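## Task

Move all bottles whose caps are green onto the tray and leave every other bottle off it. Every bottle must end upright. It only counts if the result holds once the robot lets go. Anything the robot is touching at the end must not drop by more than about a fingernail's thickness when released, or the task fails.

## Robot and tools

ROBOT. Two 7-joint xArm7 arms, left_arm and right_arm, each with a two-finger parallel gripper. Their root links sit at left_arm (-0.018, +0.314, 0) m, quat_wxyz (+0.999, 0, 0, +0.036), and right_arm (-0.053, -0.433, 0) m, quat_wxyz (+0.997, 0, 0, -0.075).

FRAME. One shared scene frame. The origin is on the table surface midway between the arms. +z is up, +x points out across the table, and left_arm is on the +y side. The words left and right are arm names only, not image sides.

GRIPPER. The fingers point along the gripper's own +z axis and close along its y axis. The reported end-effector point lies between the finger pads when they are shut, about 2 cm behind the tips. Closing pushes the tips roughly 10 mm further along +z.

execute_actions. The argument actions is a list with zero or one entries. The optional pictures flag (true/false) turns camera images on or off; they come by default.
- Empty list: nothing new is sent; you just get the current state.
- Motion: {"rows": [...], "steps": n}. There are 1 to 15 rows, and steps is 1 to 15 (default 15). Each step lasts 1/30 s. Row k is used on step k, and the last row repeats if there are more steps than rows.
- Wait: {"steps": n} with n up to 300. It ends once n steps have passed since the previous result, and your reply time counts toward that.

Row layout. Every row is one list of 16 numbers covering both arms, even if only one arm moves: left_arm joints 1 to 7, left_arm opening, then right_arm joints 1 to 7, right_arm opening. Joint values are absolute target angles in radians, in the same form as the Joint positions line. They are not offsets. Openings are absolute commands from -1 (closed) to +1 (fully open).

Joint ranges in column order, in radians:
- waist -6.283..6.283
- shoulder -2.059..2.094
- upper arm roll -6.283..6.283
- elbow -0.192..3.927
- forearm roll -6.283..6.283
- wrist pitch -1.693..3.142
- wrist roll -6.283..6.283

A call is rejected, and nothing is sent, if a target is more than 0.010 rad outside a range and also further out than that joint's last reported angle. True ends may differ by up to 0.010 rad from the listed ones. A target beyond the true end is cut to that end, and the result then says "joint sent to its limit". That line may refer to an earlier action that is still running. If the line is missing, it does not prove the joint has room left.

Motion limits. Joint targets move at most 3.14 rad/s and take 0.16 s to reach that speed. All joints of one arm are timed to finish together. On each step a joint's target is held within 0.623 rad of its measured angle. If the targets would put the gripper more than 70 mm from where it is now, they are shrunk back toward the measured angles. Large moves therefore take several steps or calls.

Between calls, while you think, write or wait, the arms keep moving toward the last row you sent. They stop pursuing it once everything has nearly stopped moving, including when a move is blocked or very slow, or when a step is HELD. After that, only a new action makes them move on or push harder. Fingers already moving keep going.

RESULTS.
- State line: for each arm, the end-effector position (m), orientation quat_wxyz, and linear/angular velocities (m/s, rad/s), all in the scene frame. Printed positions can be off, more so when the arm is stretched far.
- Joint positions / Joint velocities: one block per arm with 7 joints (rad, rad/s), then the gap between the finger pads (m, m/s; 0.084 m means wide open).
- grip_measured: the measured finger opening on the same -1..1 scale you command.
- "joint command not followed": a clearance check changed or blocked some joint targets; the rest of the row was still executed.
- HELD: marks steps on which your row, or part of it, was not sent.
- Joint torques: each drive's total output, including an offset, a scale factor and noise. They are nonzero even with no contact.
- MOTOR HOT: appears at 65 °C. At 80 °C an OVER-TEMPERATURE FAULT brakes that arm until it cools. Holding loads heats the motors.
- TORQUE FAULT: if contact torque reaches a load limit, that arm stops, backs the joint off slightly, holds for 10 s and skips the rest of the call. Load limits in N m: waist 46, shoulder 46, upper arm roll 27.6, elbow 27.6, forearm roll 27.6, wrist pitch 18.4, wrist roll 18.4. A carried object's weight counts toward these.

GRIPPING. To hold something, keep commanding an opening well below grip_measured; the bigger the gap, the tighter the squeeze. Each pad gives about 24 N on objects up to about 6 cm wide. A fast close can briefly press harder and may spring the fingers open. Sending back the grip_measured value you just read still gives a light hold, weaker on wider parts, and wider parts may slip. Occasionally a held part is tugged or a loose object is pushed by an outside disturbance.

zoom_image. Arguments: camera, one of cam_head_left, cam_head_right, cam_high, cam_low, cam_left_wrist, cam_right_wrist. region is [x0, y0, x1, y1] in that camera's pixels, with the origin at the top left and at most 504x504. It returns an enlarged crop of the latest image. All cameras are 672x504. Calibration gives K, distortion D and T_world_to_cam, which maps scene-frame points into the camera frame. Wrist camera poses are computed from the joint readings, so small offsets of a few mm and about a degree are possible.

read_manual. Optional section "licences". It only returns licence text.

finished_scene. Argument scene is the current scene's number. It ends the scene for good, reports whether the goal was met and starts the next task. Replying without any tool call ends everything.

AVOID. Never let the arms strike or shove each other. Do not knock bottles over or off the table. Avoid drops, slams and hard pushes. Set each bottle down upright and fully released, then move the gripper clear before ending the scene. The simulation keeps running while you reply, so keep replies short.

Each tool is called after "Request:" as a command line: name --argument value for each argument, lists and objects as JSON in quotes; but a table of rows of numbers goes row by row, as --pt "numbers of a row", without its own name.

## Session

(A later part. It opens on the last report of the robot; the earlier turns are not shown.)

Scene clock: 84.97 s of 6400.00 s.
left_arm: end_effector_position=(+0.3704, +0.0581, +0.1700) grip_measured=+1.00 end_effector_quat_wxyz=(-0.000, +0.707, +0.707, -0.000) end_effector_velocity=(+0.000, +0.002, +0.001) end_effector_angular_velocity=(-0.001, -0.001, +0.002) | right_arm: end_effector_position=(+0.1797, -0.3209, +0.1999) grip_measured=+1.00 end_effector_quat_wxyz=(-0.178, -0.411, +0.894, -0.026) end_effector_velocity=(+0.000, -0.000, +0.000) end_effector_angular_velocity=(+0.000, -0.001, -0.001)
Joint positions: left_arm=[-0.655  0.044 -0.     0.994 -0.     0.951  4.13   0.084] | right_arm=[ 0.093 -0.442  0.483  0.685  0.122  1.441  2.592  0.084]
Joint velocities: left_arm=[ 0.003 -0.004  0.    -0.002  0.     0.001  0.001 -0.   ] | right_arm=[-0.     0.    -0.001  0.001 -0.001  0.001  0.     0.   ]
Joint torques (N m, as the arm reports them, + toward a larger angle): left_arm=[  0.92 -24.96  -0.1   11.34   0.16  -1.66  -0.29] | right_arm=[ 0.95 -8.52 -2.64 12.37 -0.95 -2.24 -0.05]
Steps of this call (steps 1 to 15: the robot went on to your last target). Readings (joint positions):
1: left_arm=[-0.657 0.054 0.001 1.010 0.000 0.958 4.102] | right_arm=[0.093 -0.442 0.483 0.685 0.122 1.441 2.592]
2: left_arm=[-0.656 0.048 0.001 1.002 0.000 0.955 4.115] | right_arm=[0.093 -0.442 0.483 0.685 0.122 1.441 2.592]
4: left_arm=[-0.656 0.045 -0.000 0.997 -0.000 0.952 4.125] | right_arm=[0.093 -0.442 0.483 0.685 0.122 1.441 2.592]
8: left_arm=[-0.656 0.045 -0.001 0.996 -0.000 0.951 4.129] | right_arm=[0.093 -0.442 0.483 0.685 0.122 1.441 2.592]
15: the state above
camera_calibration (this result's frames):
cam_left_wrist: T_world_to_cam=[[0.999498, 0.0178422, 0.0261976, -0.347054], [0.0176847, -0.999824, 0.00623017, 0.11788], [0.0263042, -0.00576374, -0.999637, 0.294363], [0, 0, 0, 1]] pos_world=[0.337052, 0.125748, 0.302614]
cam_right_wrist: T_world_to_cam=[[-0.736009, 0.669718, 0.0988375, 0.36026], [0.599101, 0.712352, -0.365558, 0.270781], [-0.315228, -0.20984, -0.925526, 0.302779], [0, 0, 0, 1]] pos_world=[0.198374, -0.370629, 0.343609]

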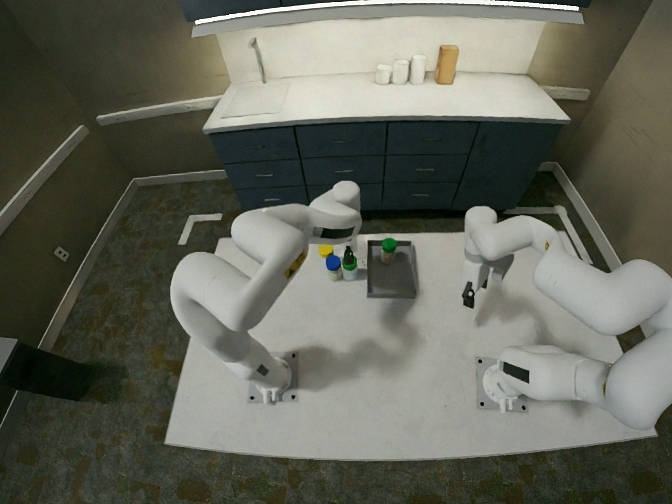

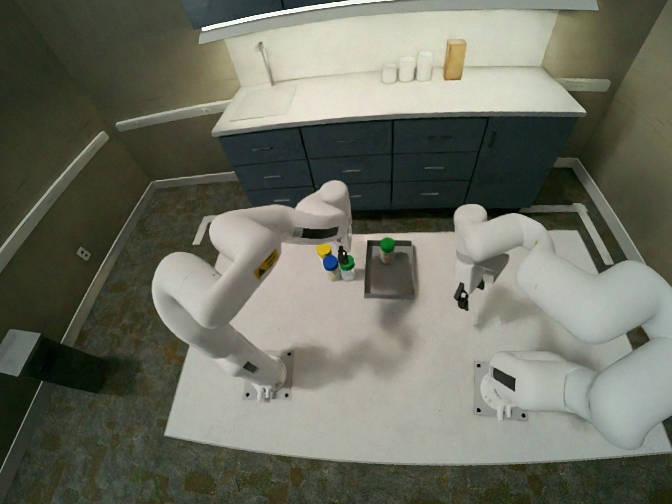

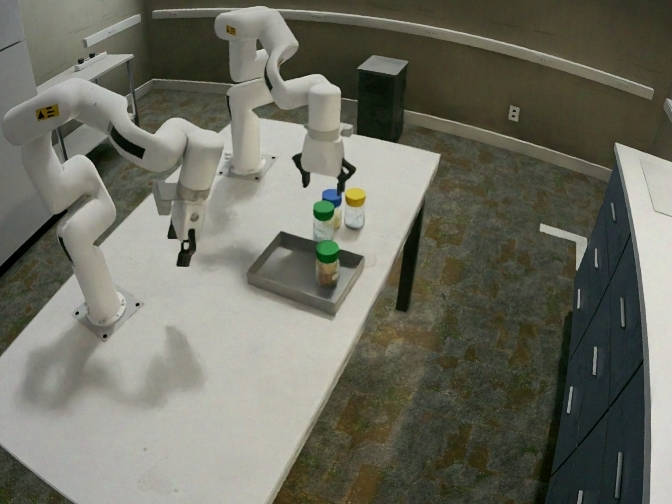

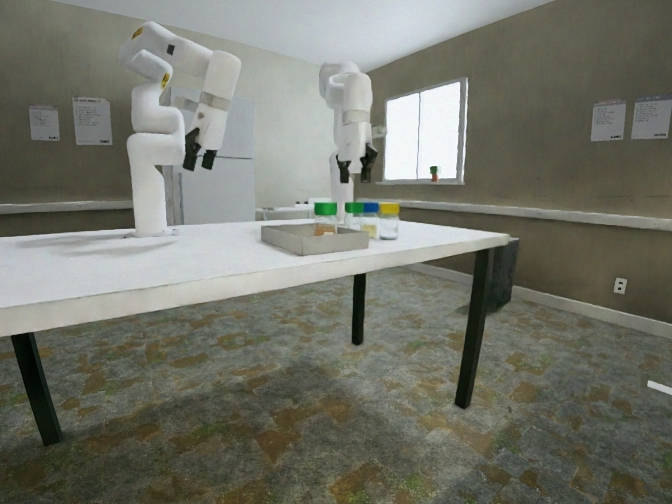

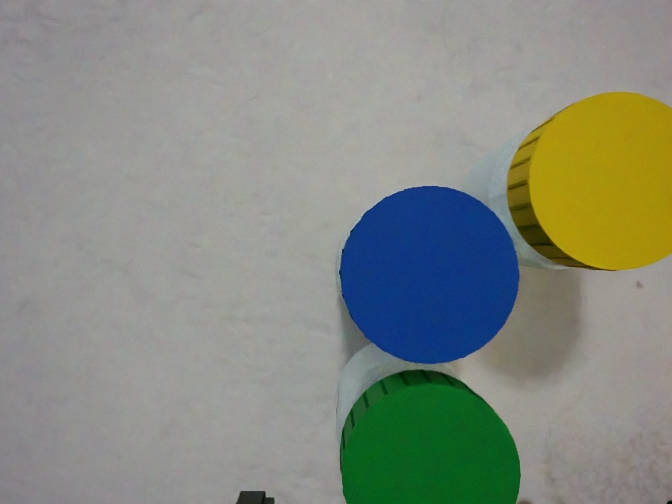

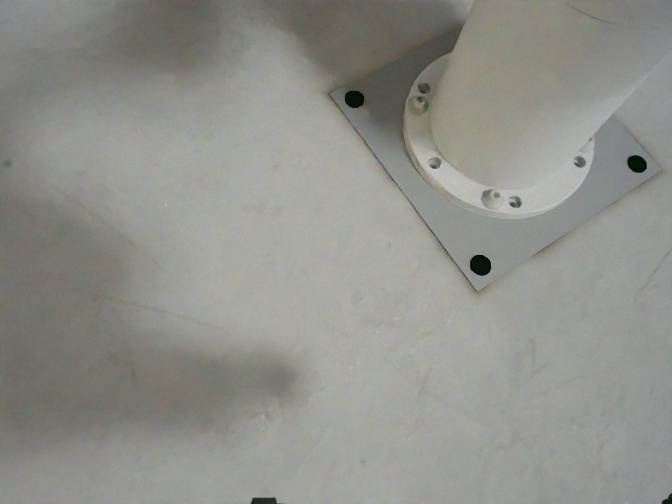

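Request:
execute_actions --actions '[{"rows":[[-0.655,0.06,0,0.98,0,0.92,4.13,1,0.093,-0.442,0.483,0.685,0.122,1.441,2.592,1],[-0.655,0.08,0,0.966,0,0.886,4.13,1,0.093,-0.442,0.483,0.685,0.122,1.441,2.592,1],[-0.655,0.1,0,0.952,0,0.852,4.13,1,0.093,-0.442,0.483,0.685,0.122,1.441,2.592,1],[-0.655,0.12,0,0.939,0,0.819,4.13,1,0.093,-0.442,0.483,0.685,0.122,1.441,2.592,1],[-0.655,0.14,0,0.926,0,0.786,4.13,1,0.093,-0.442,0.483,0.685,0.122,1.441,2.592,1],[-0.655,0.155,0,0.917,0,0.762,4.13,1,0.093,-0.442,0.483,0.685,0.122,1.441,2.592,1],[-0.655,0.17,0,0.908,0,0.738,4.13,1,0.093,-0.442,0.483,0.685,0.122,1.441,2.592,1],[-0.655,0.181,0,0.902,0,0.721,4.13,1,0.093,-0.442,0.483,0.685,0.122,1.441,2.592,1]]}]' --pictures false

Request:
execute_actions --actions '[{"rows":[[-0.655,0.181,0,0.902,0,0.721,4.13,0.6,0.093,-0.442,0.483,0.685,0.122,1.441,2.592,1],[-0.655,0.181,0,0.902,0,0.721,4.13,0.3,0.093,-0.442,0.483,0.685,0.122,1.441,2.592,1],[-0.655,0.181,0,0.902,0,0.721,4.13,-0.3,0.093,-0.442,0.483,0.685,0.122,1.441,2.592,1]]}]' --pictures false

Request:
execute_actions --actions '[{"rows":[[-0.656,0.176,0,0.905,0,0.729,4.13,-0.3,0.093,-0.442,0.483,0.685,0.122,1.441,2.592,1],[-0.657,0.167,0,0.911,0,0.744,4.13,-0.3,0.093,-0.442,0.483,0.685,0.122,1.441,2.592,1],[-0.659,0.153,0,0.92,0,0.767,4.13,-0.3,0.093,-0.442,0.483,0.685,0.122,1.441,2.592,1],[-0.661,0.14,0,0.93,0,0.79,4.13,-0.3,0.093,-0.442,0.483,0.685,0.122,1.441,2.592,1],[-0.663,0.126,0,0.939,0,0.813,4.13,-0.3,0.093,-0.442,0.483,0.685,0.122,1.441,2.592,1],[-0.665,0.112,0,0.948,0,0.836,4.13,-0.3,0.093,-0.442,0.483,0.685,0.122,1.441,2.592,1],[-0.667,0.098,0,0.957,0,0.859,4.13,-0.3,0.093,-0.442,0.483,0.685,0.122,1.441,2.592,1],[-0.669,0.084,0,0.966,0,0.882,4.13,-0.3,0.093,-0.442,0.483,0.685,0.122,1.441,2.592,1],[-0.67,0.07,0,0.976,0,0.906,4.13,-0.3,0.093,-0.442,0.483,0.685,0.122,1.441,2.592,1],[-0.67,0.057,0,0.985,0,0.928,4.13,-0.3,0.093,-0.442,0.483,0.685,0.122,1.441,2.592,1],[-0.67,0.048,0,0.991,0,0.943,4.13,-0.3,0.093,-0.442,0.483,0.685,0.122,1.441,2.592,1],[-0.67,0.043,0,0.994,0,0.951,4.13,-0.3,0.093,-0.442,0.483,0.685,0.122,1.441,2.592,1]]}]' --pictures false

Request:
execute_actions --actions '[{"rows":[[-0.892,0.21,0,1.206,0,0.996,3.2,-0.3,0.093,-0.442,0.483,0.685,0.122,1.441,2.592,1]]}]' --pictures false

Request:
execute_actions --actions '[{"steps":8}]' --pictures false

Request:
execute_actions --actions '[{"rows":[[-0.892,0.216,0,1.201,0,0.985,3.2,-0.3,0.093,-0.442,0.483,0.685,0.122,1.441,2.592,1],[-0.892,0.225,0,1.194,0,0.969,3.2,-0.3,0.093,-0.442,0.483,0.685,0.122,1.441,2.592,1],[-0.892,0.235,0,1.186,0,0.951,3.2,-0.3,0.093,-0.442,0.483,0.685,0.122,1.441,2.592,1],[-0.892,0.245,0,1.178,0,0.933,3.2,-0.3,0.093,-0.442,0.483,0.685,0.122,1.441,2.592,1],[-0.892,0.255,0,1.17,0,0.915,3.2,-0.3,0.093,-0.442,0.483,0.685,0.122,1.441,2.592,1],[-0.892,0.265,0,1.162,0,0.897,3.2,-0.3,0.093,-0.442,0.483,0.685,0.122,1.441,2.592,1],[-0.892,0.275,0,1.154,0,0.879,3.2,-0.3,0.093,-0.442,0.483,0.685,0.122,1.441,2.592,1],[-0.892,0.285,0,1.147,0,0.862,3.2,-0.3,0.093,-0.442,0.483,0.685,0.122,1.441,2.592,1],[-0.892,0.294,0,1.14,0,0.846,3.2,-0.3,0.093,-0.442,0.483,0.685,0.122,1.441,2.592,1],[-0.892,0.301,0,1.135,0,0.834,3.2,-0.3,0.093,-0.442,0.483,0.685,0.122,1.441,2.592,1],[-0.892,0.307,0,1.131,0,0.824,3.2,-0.3,0.093,-0.442,0.483,0.685,0.122,1.441,2.592,1],[-0.892,0.312,0,1.128,0,0.816,3.2,-0.3,0.093,-0.442,0.483,0.685,0.122,1.441,2.592,1],[-0.892,0.316,0,1.125,0,0.809,3.2,-0.3,0.093,-0.442,0.483,0.685,0.122,1.441,2.592,1],[-0.892,0.32,0,1.123,0,0.803,3.2,-0.3,0.093,-0.442,0.483,0.685,0.122,1.441,2.592,1],[-0.892,0.323,0,1.121,0,0.798,3.2,-0.3,0.093,-0.442,0.483,0.685,0.122,1.441,2.592,1]]}]'

Scene clock: 114.80 s of 6400.00 s.
left_arm: end_effector_position=(+0.3708, +0.0580, +0.0891) grip_measured=+1.00 end_effector_quat_wxyz=(+0.001, +0.707, +0.707, +0.000) end_effector_velocity=(+0.020, -0.015, +0.025) end_effector_angular_velocity=(-0.045, -0.068, -0.004) | right_arm: end_effector_position=(+0.1797, -0.3209, +0.1999) grip_measured=+1.00 end_effector_quat_wxyz=(-0.178, -0.411, +0.894, -0.026) end_effector_velocity=(+0.000, -0.001, -0.000) end_effector_angular_velocity=(-0.000, +0.001, -0.002)
Joint positions: left_arm=[-0.655  0.18  -0.     0.903  0.     0.722  4.13   0.084] | right_arm=[ 0.093 -0.442  0.483  0.685  0.122  1.441  2.592  0.084]
Joint velocities: left_arm=[-0.001 -0.027 -0.003  0.03   0.001 -0.024  0.     0.   ] | right_arm=[-0.001  0.001 -0.001 -0.    -0.001  0.    -0.     0.   ]
Joint torques (N m, as the arm reports them, + toward a larger angle): left_arm=[  0.97 -25.99   0.03   9.39   0.37  -1.58  -0.37] | right_arm=[ 0.42 -9.07 -2.3  12.36 -0.04 -1.99  0.06]
Steps of this call (steps 1 to 15: the robot went on to your last target; steps 16 to 90: nothing new was sent; then 26.33 s passed at rest; steps 91 to 105: all 15 steps of this action). Readings (joint positions):
91: left_arm=[-0.655 0.043 0.000 0.994 -0.000 0.951 4.130] | right_arm=[0.093 -0.442 0.483 0.685 0.122 1.441 2.592]
92: left_arm=[-0.655 0.045 -0.000 0.992 0.000 0.944 4.130] | right_arm=[0.093 -0.442 0.483 0.685 0.122 1.441 2.592]
94: left_arm=[-0.655 0.065 -0.000 0.979 0.000 0.904 4.130] | right_arm=[0.093 -0.442 0.483 0.685 0.122 1.441 2.592]
98: left_arm=[-0.655 0.141 0.000 0.925 -0.000 0.789 4.130] | right_arm=[0.093 -0.442 0.483 0.685 0.122 1.441 2.592]
105: the state above

Scene clock: 115.30 s of 6400.00 s.
left_arm: end_effector_position=(+0.3707, +0.0581, +0.0888) grip_measured=+0.22 end_effector_quat_wxyz=(+0.001, +0.707, +0.707, +0.000) end_effector_velocity=(+0.000, -0.000, +0.000) end_effector_angular_velocity=(+0.001, -0.001, -0.001) | right_arm: end_effector_position=(+0.1797, -0.3209, +0.1999) grip_measured=+1.00 end_effector_quat_wxyz=(-0.178, -0.411, +0.894, -0.026) end_effector_velocity=(+0.000, -0.000, +0.000) end_effector_angular_velocity=(+0.001, -0.001, -0.001)
Joint positions: left_arm=[-0.655  0.18   0.     0.903 -0.     0.721  4.13   0.053] | right_arm=[ 0.093 -0.442  0.483  0.685  0.122  1.441  2.592  0.084]
Joint velocities: left_arm=[-0.001  0.     0.001  0.002  0.001  0.001  0.     0.   ] | right_arm=[-0.001  0.    -0.     0.001 -0.    -0.     0.     0.   ]
Joint torques (N m, as the arm reports them, + toward a larger angle): left_arm=[  0.69 -25.03  -0.16   9.06   0.23  -1.45  -0.24] | right_arm=[ 0.51 -8.76 -2.68 12.54 -0.57 -2.16 -0.1 ]
Steps of this call (steps 1 to 15: all 15 steps of this action). Readings (joint positions):
1: left_arm=[-0.655 0.179 -0.000 0.904 0.000 0.721 4.130] | right_arm=[0.093 -0.442 0.483 0.685 0.122 1.441 2.592]
2: left_arm=[-0.655 0.179 -0.000 0.904 0.000 0.721 4.130] | right_arm=[0.093 -0.442 0.483 0.685 0.122 1.441 2.592]
4: left_arm=[-0.655 0.180 -0.000 0.903 0.000 0.721 4.130] | right_arm=[0.093 -0.442 0.483 0.685 0.122 1.441 2.592]
8: left_arm=[-0.655 0.180 0.000 0.903 -0.000 0.721 4.130] | right_arm=[0.093 -0.442 0.483 0.685 0.122 1.441 2.592]
15: the state above

Scene clock: 115.80 s of 6400.00 s.
left_arm: end_effector_position=(+0.3682, +0.0512, +0.1709) grip_measured=+0.22 end_effector_quat_wxyz=(+0.004, +0.713, +0.702, +0.001) end_effector_velocity=(-0.003, +0.007, +0.041) end_effector_angular_velocity=(+0.006, +0.006, +0.007) | right_arm: end_effector_position=(+0.1797, -0.3209, +0.1999) grip_measured=+1.00 end_effector_quat_wxyz=(-0.178, -0.411, +0.894, -0.026) end_effector_velocity=(+0.000, -0.000, +0.000) end_effector_angular_velocity=(-0.001, +0.000, +0.001)
Joint positions: left_arm=[-0.67   0.043 -0.     0.995  0.     0.944  4.13   0.053] | right_arm=[ 0.093 -0.442  0.483  0.685  0.122  1.441  2.592  0.084]
Joint velocities: left_arm=[ 0.002 -0.068  0.006  0.046  0.002  0.123  0.    -0.   ] | right_arm=[ 0.     0.    -0.001  0.    -0.001  0.    -0.     0.   ]
Joint torques (N m, as the arm reports them, + toward a larger angle): left_arm=[  0.7  -18.1    0.14   9.19   0.21  -1.54  -0.24] | right_arm=[ 0.34 -8.47 -2.88 12.2  -0.34 -2.32 -0.07]
Steps of this call (steps 1 to 15: all 15 steps of this action). Readings (joint positions):
1: left_arm=[-0.655 0.180 0.000 0.903 -0.000 0.721 4.130] | right_arm=[0.093 -0.442 0.483 0.685 0.122 1.441 2.592]
2: left_arm=[-0.655 0.179 0.000 0.903 0.000 0.724 4.130] | right_arm=[0.093 -0.442 0.483 0.685 0.122 1.441 2.592]
4: left_arm=[-0.657 0.171 0.000 0.907 0.000 0.743 4.130] | right_arm=[0.093 -0.442 0.483 0.685 0.122 1.441 2.592]
8: left_arm=[-0.664 0.122 -0.000 0.941 0.000 0.820 4.130] | right_arm=[0.093 -0.442 0.483 0.685 0.122 1.441 2.592]
15: the state above

Scene clock: 116.30 s of 6400.00 s.
left_arm: end_effector_position=(+0.3350, -0.0636, +0.1695) grip_measured=+0.22 end_effector_quat_wxyz=(-0.001, +0.440, +0.898, -0.000) end_effector_velocity=(-0.018, -0.051, +0.002) end_effector_angular_velocity=(-0.002, -0.005, +0.577) | right_arm: end_effector_position=(+0.1797, -0.3209, +0.1999) grip_measured=+1.00 end_effector_quat_wxyz=(-0.178, -0.411, +0.894, -0.026) end_effector_velocity=(-0.001, -0.001, -0.001) end_effector_angular_velocity=(+0.000, +0.002, -0.003)
Joint positions: left_arm=[-0.889  0.207 -0.003  1.201 -0.     0.995  3.235  0.053] | right_arm=[ 0.093 -0.442  0.483  0.685  0.122  1.441  2.592  0.084]
Joint velocities: left_arm=[-0.103  0.072  0.01   0.102 -0.     0.024 -0.67  -0.   ] | right_arm=[-0.     0.    -0.002 -0.002  0.     0.     0.     0.   ]
Joint torques (N m, as the arm reports them, + toward a larger angle): left_arm=[  5.7  -33.55   3.53  11.84   0.51  -1.59   0.89] | right_arm=[ 1.01 -8.79 -2.99 12.91 -0.67 -2.21 -0.25]
Steps of this call (steps 1 to 15: all 15 steps of this action). Readings (joint positions):
1: left_arm=[-0.670 0.042 0.000 0.995 0.000 0.947 4.130] | right_arm=[0.093 -0.442 0.483 0.685 0.122 1.441 2.592]
2: left_arm=[-0.672 0.045 0.001 0.996 0.000 0.949 4.123] | right_arm=[0.093 -0.442 0.483 0.685 0.122 1.441 2.592]
4: left_arm=[-0.690 0.064 0.004 1.014 0.000 0.955 4.064] | right_arm=[0.093 -0.442 0.483 0.685 0.122 1.441 2.592]
8: left_arm=[-0.786 0.136 -0.001 1.104 -0.000 0.974 3.765] | right_arm=[0.093 -0.442 0.483 0.685 0.122 1.441 2.592]
15: the state above

Scene clock: 116.57 s of 6400.00 s.
left_arm: end_effector_position=(+0.3368, -0.0635, +0.1701) grip_measured=+0.22 end_effector_quat_wxyz=(+0.000, +0.424, +0.906, +0.000) end_effector_velocity=(-0.009, -0.009, -0.001) end_effector_angular_velocity=(-0.002, +0.003, -0.017) | right_arm: end_effector_position=(+0.1797, -0.3209, +0.1999) grip_measured=+1.00 end_effector_quat_wxyz=(-0.178, -0.411, +0.894, -0.026) end_effector_velocity=(-0.000, -0.000, -0.001) end_effector_angular_velocity=(-0.001, +0.001, -0.000)
Joint positions: left_arm=[-0.891  0.209  0.001  1.206  0.     0.996  3.201  0.053] | right_arm=[ 0.093 -0.442  0.483  0.685  0.122  1.441  2.592  0.084]
Joint velocities: left_arm=[-0.01   0.003 -0.015  0.001 -0.001 -0.001 -0.007 -0.   ] | right_arm=[-0.    -0.     0.    -0.002 -0.    -0.001  0.     0.   ]
Joint torques (N m, as the arm reports them, + toward a larger angle): left_arm=[  1.1  -31.41   0.1   11.99   0.4   -1.7   -0.38] | right_arm=[ 0.56 -8.27 -2.06 12.77 -0.12 -1.81 -0.08]
Steps of this call (steps 1 to 8: the robot went on to your last target). Readings (joint positions):
1: left_arm=[-0.891 0.209 -0.002 1.203 -0.000 0.995 3.218] | right_arm=[0.093 -0.442 0.483 0.685 0.122 1.441 2.592]
2: left_arm=[-0.891 0.209 -0.001 1.204 -0.000 0.996 3.210] | right_arm=[0.093 -0.442 0.483 0.685 0.122 1.441 2.592]
4: left_arm=[-0.891 0.209 0.002 1.205 0.000 0.996 3.203] | right_arm=[0.093 -0.442 0.483 0.685 0.122 1.441 2.592]
8: the state above

Scene clock: 117.07 s of 6400.00 s.
left_arm: end_effector_position=(+0.3356, -0.0643, +0.0979) grip_measured=+0.22 end_effector_quat_wxyz=(-0.001, +0.425, +0.905, +0.001) end_effector_velocity=(+0.003, -0.005, -0.073) end_effector_angular_velocity=(-0.024, -0.022, -0.003) | right_arm: end_effector_position=(+0.1797, -0.3209, +0.1999) grip_measured=+1.00 end_effector_quat_wxyz=(-0.178, -0.411, +0.894, -0.026) end_effector_velocity=(+0.001, +0.000, +0.001) end_effector_angular_velocity=(+0.001, -0.002, -0.001)
Joint positions: left_arm=[-0.892  0.315  0.     1.126 -0.     0.814  3.2    0.053] | right_arm=[ 0.093 -0.442  0.483  0.685  0.122  1.441  2.592  0.084]
Joint velocities: left_arm=[-0.001  0.123 -0.002 -0.071  0.001 -0.226 -0.001  0.   ] | right_arm=[-0.    -0.001 -0.001  0.001  0.    -0.001 -0.    -0.   ]
Joint torques (N m, as the arm reports them, + toward a larger angle): left_arm=[  0.79 -34.22  -0.06  12.26   0.23  -1.96  -0.2 ] | right_arm=[ 0.32 -8.64 -2.9  12.74 -0.75 -2.1  -0.13]
Steps of this call (steps 1 to 15: all 15 steps of this action). Readings (joint positions):
1: left_arm=[-0.891 0.210 0.001 1.206 0.000 0.996 3.201] | right_arm=[0.093 -0.442 0.483 0.685 0.122 1.441 2.592]
2: left_arm=[-0.891 0.211 0.001 1.205 0.000 0.992 3.201] | right_arm=[0.093 -0.442 0.483 0.685 0.122 1.441 2.592]
4: left_arm=[-0.892 0.220 0.000 1.198 0.000 0.972 3.200] | right_arm=[0.093 -0.442 0.483 0.685 0.122 1.441 2.592]
8: left_arm=[-0.892 0.260 0.000 1.166 0.000 0.908 3.200] | right_arm=[0.093 -0.442 0.483 0.685 0.122 1.441 2.592]
15: the state above
camera_calibration (this result's frames):
cam_left_wrist: T_world_to_cam=[[0.75745, 0.652368, 0.0261789, -0.186145], [0.652523, -0.757762, 0.0032926, -0.200539], [0.0219854, 0.0145884, -0.999652, 0.225253], [0, 0, 0, 1]] pos_world=[0.2669, -0.033812, 0.230708]
cam_right_wrist: T_world_to_cam=[[-0.736009, 0.669718, 0.0988374, 0.36026], [0.599101, 0.712352, -0.365558, 0.270781], [-0.315228, -0.20984, -0.925526, 0.302779], [0, 0, 0, 1]] pos_world=[0.198374, -0.370629, 0.343609]

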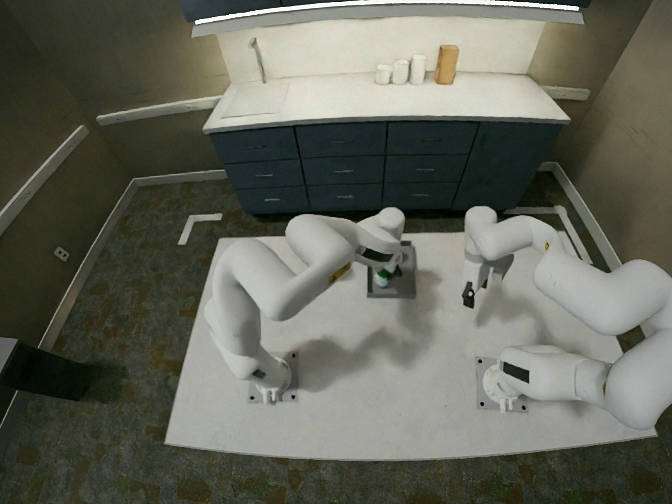

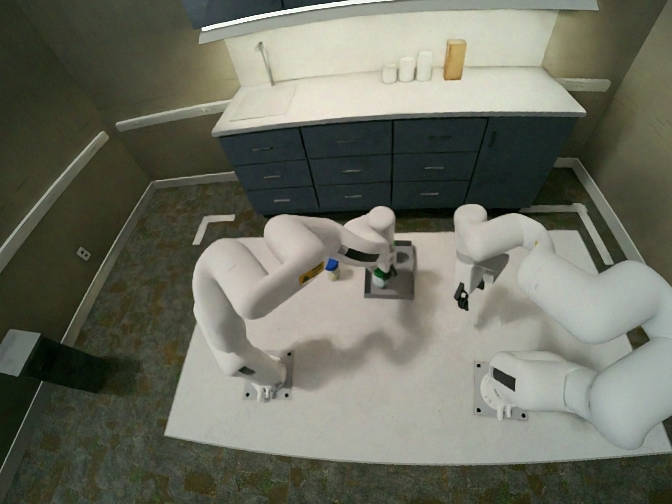

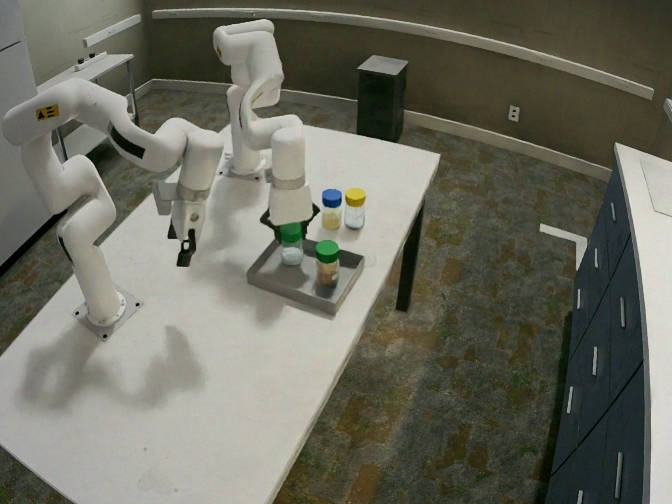

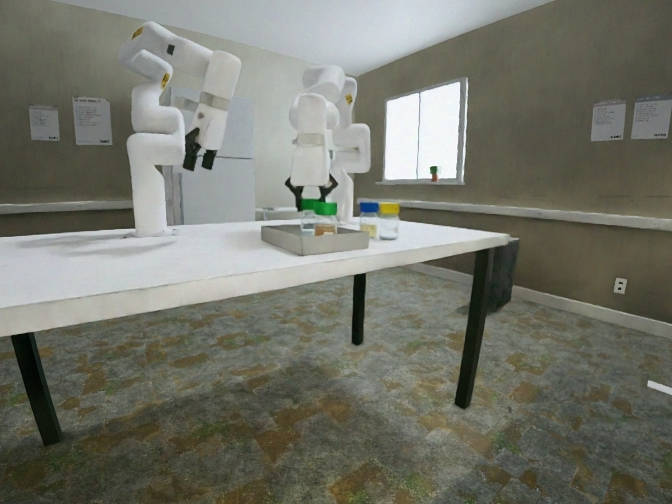

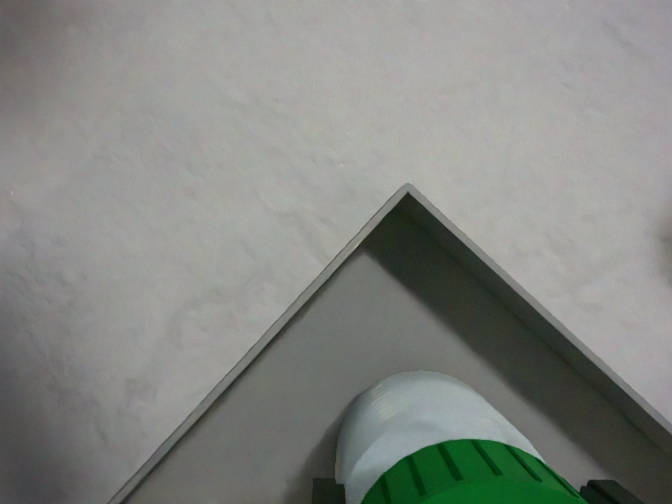

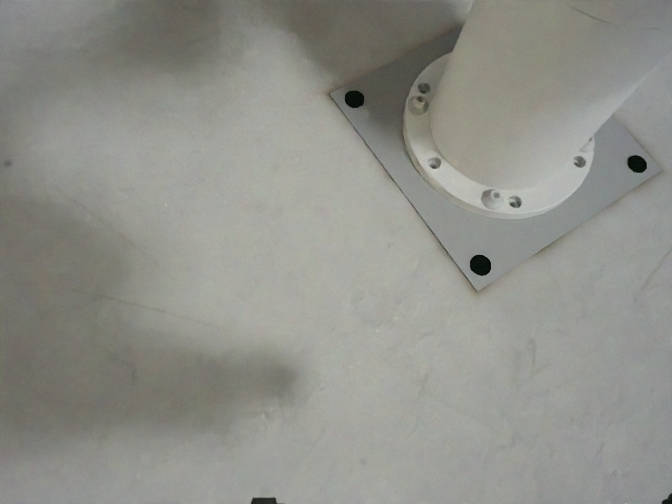

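Request:
execute_actions --actions '[{"rows":[[-0.892,0.325,0,1.12,0,0.795,3.2,1,0.093,-0.442,0.483,0.685,0.122,1.441,2.592,1]],"steps":12}]' --pictures false

Request:
execute_actions --actions '[{"rows":[[-0.892,0.245,0,1.178,0,0.933,3.2,1,0.093,-0.442,0.483,0.685,0.122,1.441,2.592,1]]}]'

Scene clock: 120.57 s of 6400.00 s.
left_arm: end_effector_position=(+0.3359, -0.0647, +0.0920) grip_measured=+1.00 end_effector_quat_wxyz=(+0.000, +0.425, +0.905, -0.000) end_effector_velocity=(-0.000, +0.000, -0.001) end_effector_angular_velocity=(+0.001, +0.002, -0.000) | right_arm: end_effector_position=(+0.1797, -0.3209, +0.1999) grip_measured=+1.00 end_effector_quat_wxyz=(-0.178, -0.411, +0.894, -0.026) end_effector_velocity=(-0.000, -0.000, +0.000) end_effector_angular_velocity=(-0.001, +0.002, -0.000)
Joint positions: left_arm=[-0.892  0.325 -0.     1.12   0.     0.795  3.2    0.084] | right_arm=[ 0.093 -0.442  0.483  0.685  0.122  1.441  2.592  0.084]
Joint velocities: left_arm=[ 0.     0.002 -0.001 -0.    -0.001 -0.     0.    -0.   ] | right_arm=[-0.    -0.     0.001  0.    -0.     0.002  0.     0.   ]
Joint torques (N m, as the arm reports them, + toward a larger angle): left_arm=[  0.82 -31.88  -0.11  10.6    0.3   -1.63  -0.35] | right_arm=[ 0.43 -9.02 -2.57 12.95 -0.25 -2.07 -0.16]
Steps of this call (steps 1 to 30: the robot went on to your last target; steps 31 to 90: nothing new was sent; then 0.10 s passed at rest; steps 91 to 102: all 12 steps of this action). Readings (joint positions):
91: left_arm=[-0.892 0.323 -0.000 1.121 -0.000 0.798 3.200] | right_arm=[0.093 -0.442 0.483 0.685 0.122 1.441 2.592]
92: left_arm=[-0.892 0.323 -0.000 1.121 -0.000 0.797 3.200] | right_arm=[0.093 -0.442 0.483 0.685 0.122 1.441 2.592]
94: left_arm=[-0.892 0.324 -0.000 1.121 0.000 0.795 3.200] | right_arm=[0.093 -0.442 0.483 0.685 0.122 1.441 2.592]
98: left_arm=[-0.892 0.325 0.000 1.120 0.000 0.795 3.200] | right_arm=[0.093 -0.442 0.483 0.685 0.122 1.441 2.592]
102: the state above

Scene clock: 121.07 s of 6400.00 s.
left_arm: end_effector_position=(+0.3361, -0.0648, +0.1438) grip_measured=+1.00 end_effector_quat_wxyz=(-0.002, +0.425, +0.905, +0.001) end_effector_velocity=(+0.008, -0.008, +0.016) end_effector_angular_velocity=(-0.029, -0.027, +0.001) | right_arm: end_effector_position=(+0.1797, -0.3209, +0.1999) grip_measured=+1.00 end_effector_quat_wxyz=(-0.178, -0.411, +0.894, -0.026) end_effector_velocity=(-0.001, -0.000, -0.001) end_effector_angular_velocity=(-0.001, +0.001, +0.001)
Joint positions: left_arm=[-0.892  0.247  0.     1.176 -0.     0.933  3.2    0.084] | right_arm=[ 0.093 -0.442  0.483  0.685  0.122  1.441  2.592  0.084]
Joint velocities: left_arm=[-0.001 -0.015  0.001  0.022 -0.    -0.003 -0.     0.   ] | right_arm=[ 0.     0.     0.001 -0.002 -0.    -0.    -0.    -0.   ]
Joint torques (N m, as the arm reports them, + toward a larger angle): left_arm=[  0.56 -30.16  -0.04  11.17   0.11  -1.63  -0.29] | right_arm=[ 0.76 -9.28 -2.1  12.7  -0.38 -1.99  0.07]
Steps of this call (steps 1 to 15: all 15 steps of this action). Readings (joint positions):
1: left_arm=[-0.892 0.325 -0.000 1.120 0.000 0.795 3.200] | right_arm=[0.093 -0.442 0.483 0.685 0.122 1.441 2.592]
2: left_arm=[-0.892 0.323 0.000 1.122 -0.000 0.802 3.200] | right_arm=[0.093 -0.442 0.483 0.685 0.122 1.441 2.592]
4: left_arm=[-0.892 0.297 0.000 1.139 -0.000 0.858 3.200] | right_arm=[0.093 -0.442 0.483 0.685 0.122 1.441 2.592]
8: left_arm=[-0.892 0.240 -0.000 1.184 0.000 0.925 3.200] | right_arm=[0.093 -0.442 0.483 0.685 0.122 1.441 2.592]
15: the state above
camera_calibration (this result's frames):
cam_left_wrist: T_world_to_cam=[[0.757442, 0.652378, 0.0261592, -0.187375], [0.652544, -0.757746, 0.00279149, -0.201428], [0.0216431, 0.0149556, -0.999654, 0.271251], [0, 0, 0, 1]] pos_world=[0.267495, -0.0344484, 0.27662]
cam_right_wrist: T_world_to_cam=[[-0.736009, 0.669717, 0.0988373, 0.36026], [0.599101, 0.712352, -0.365558, 0.270781], [-0.315227, -0.20984, -0.925526, 0.302779], [0, 0, 0, 1]] pos_world=[0.198374, -0.370629, 0.343609]

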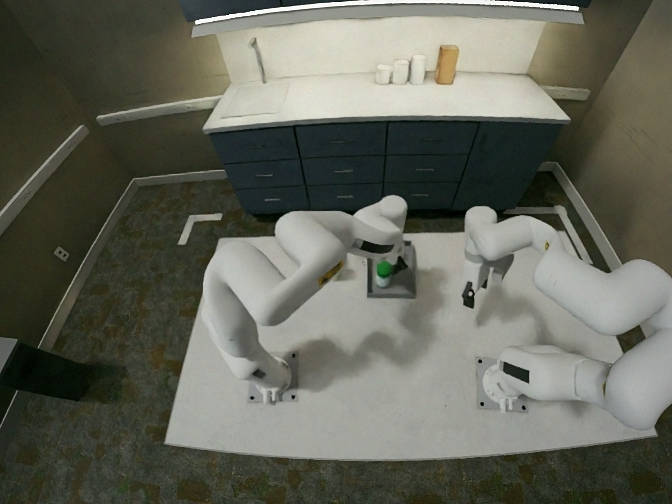

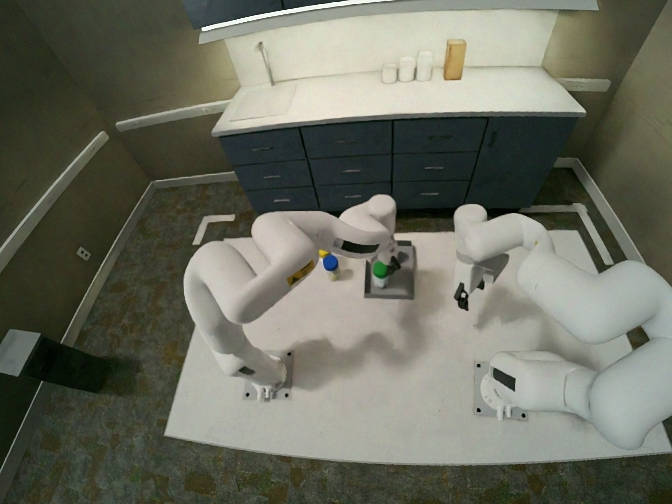

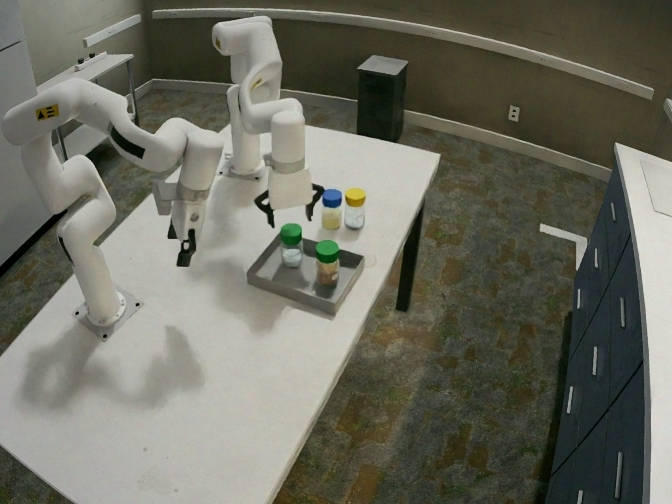

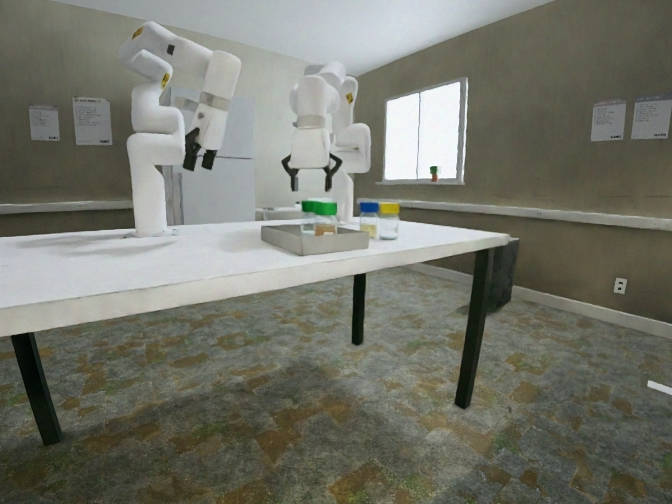

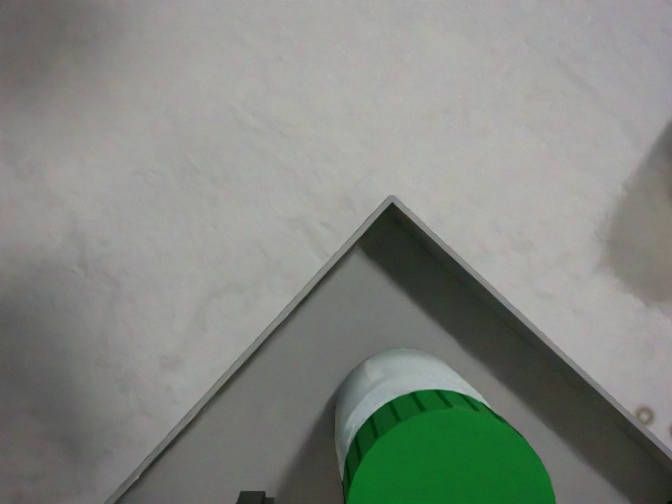

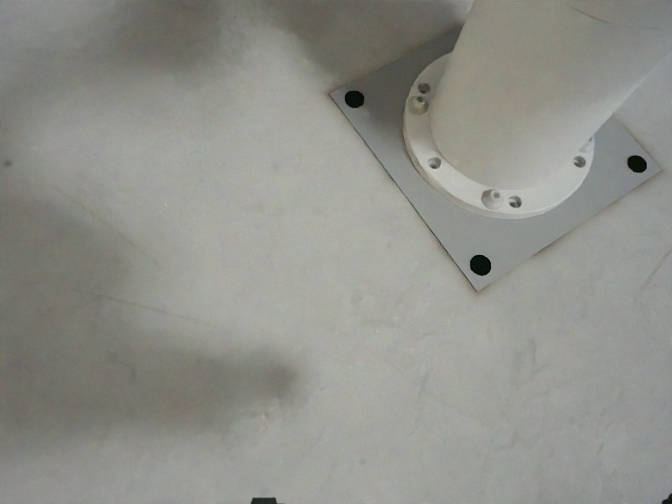

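Request:
finished_scene --scene 1

The scene is finished: the task was done.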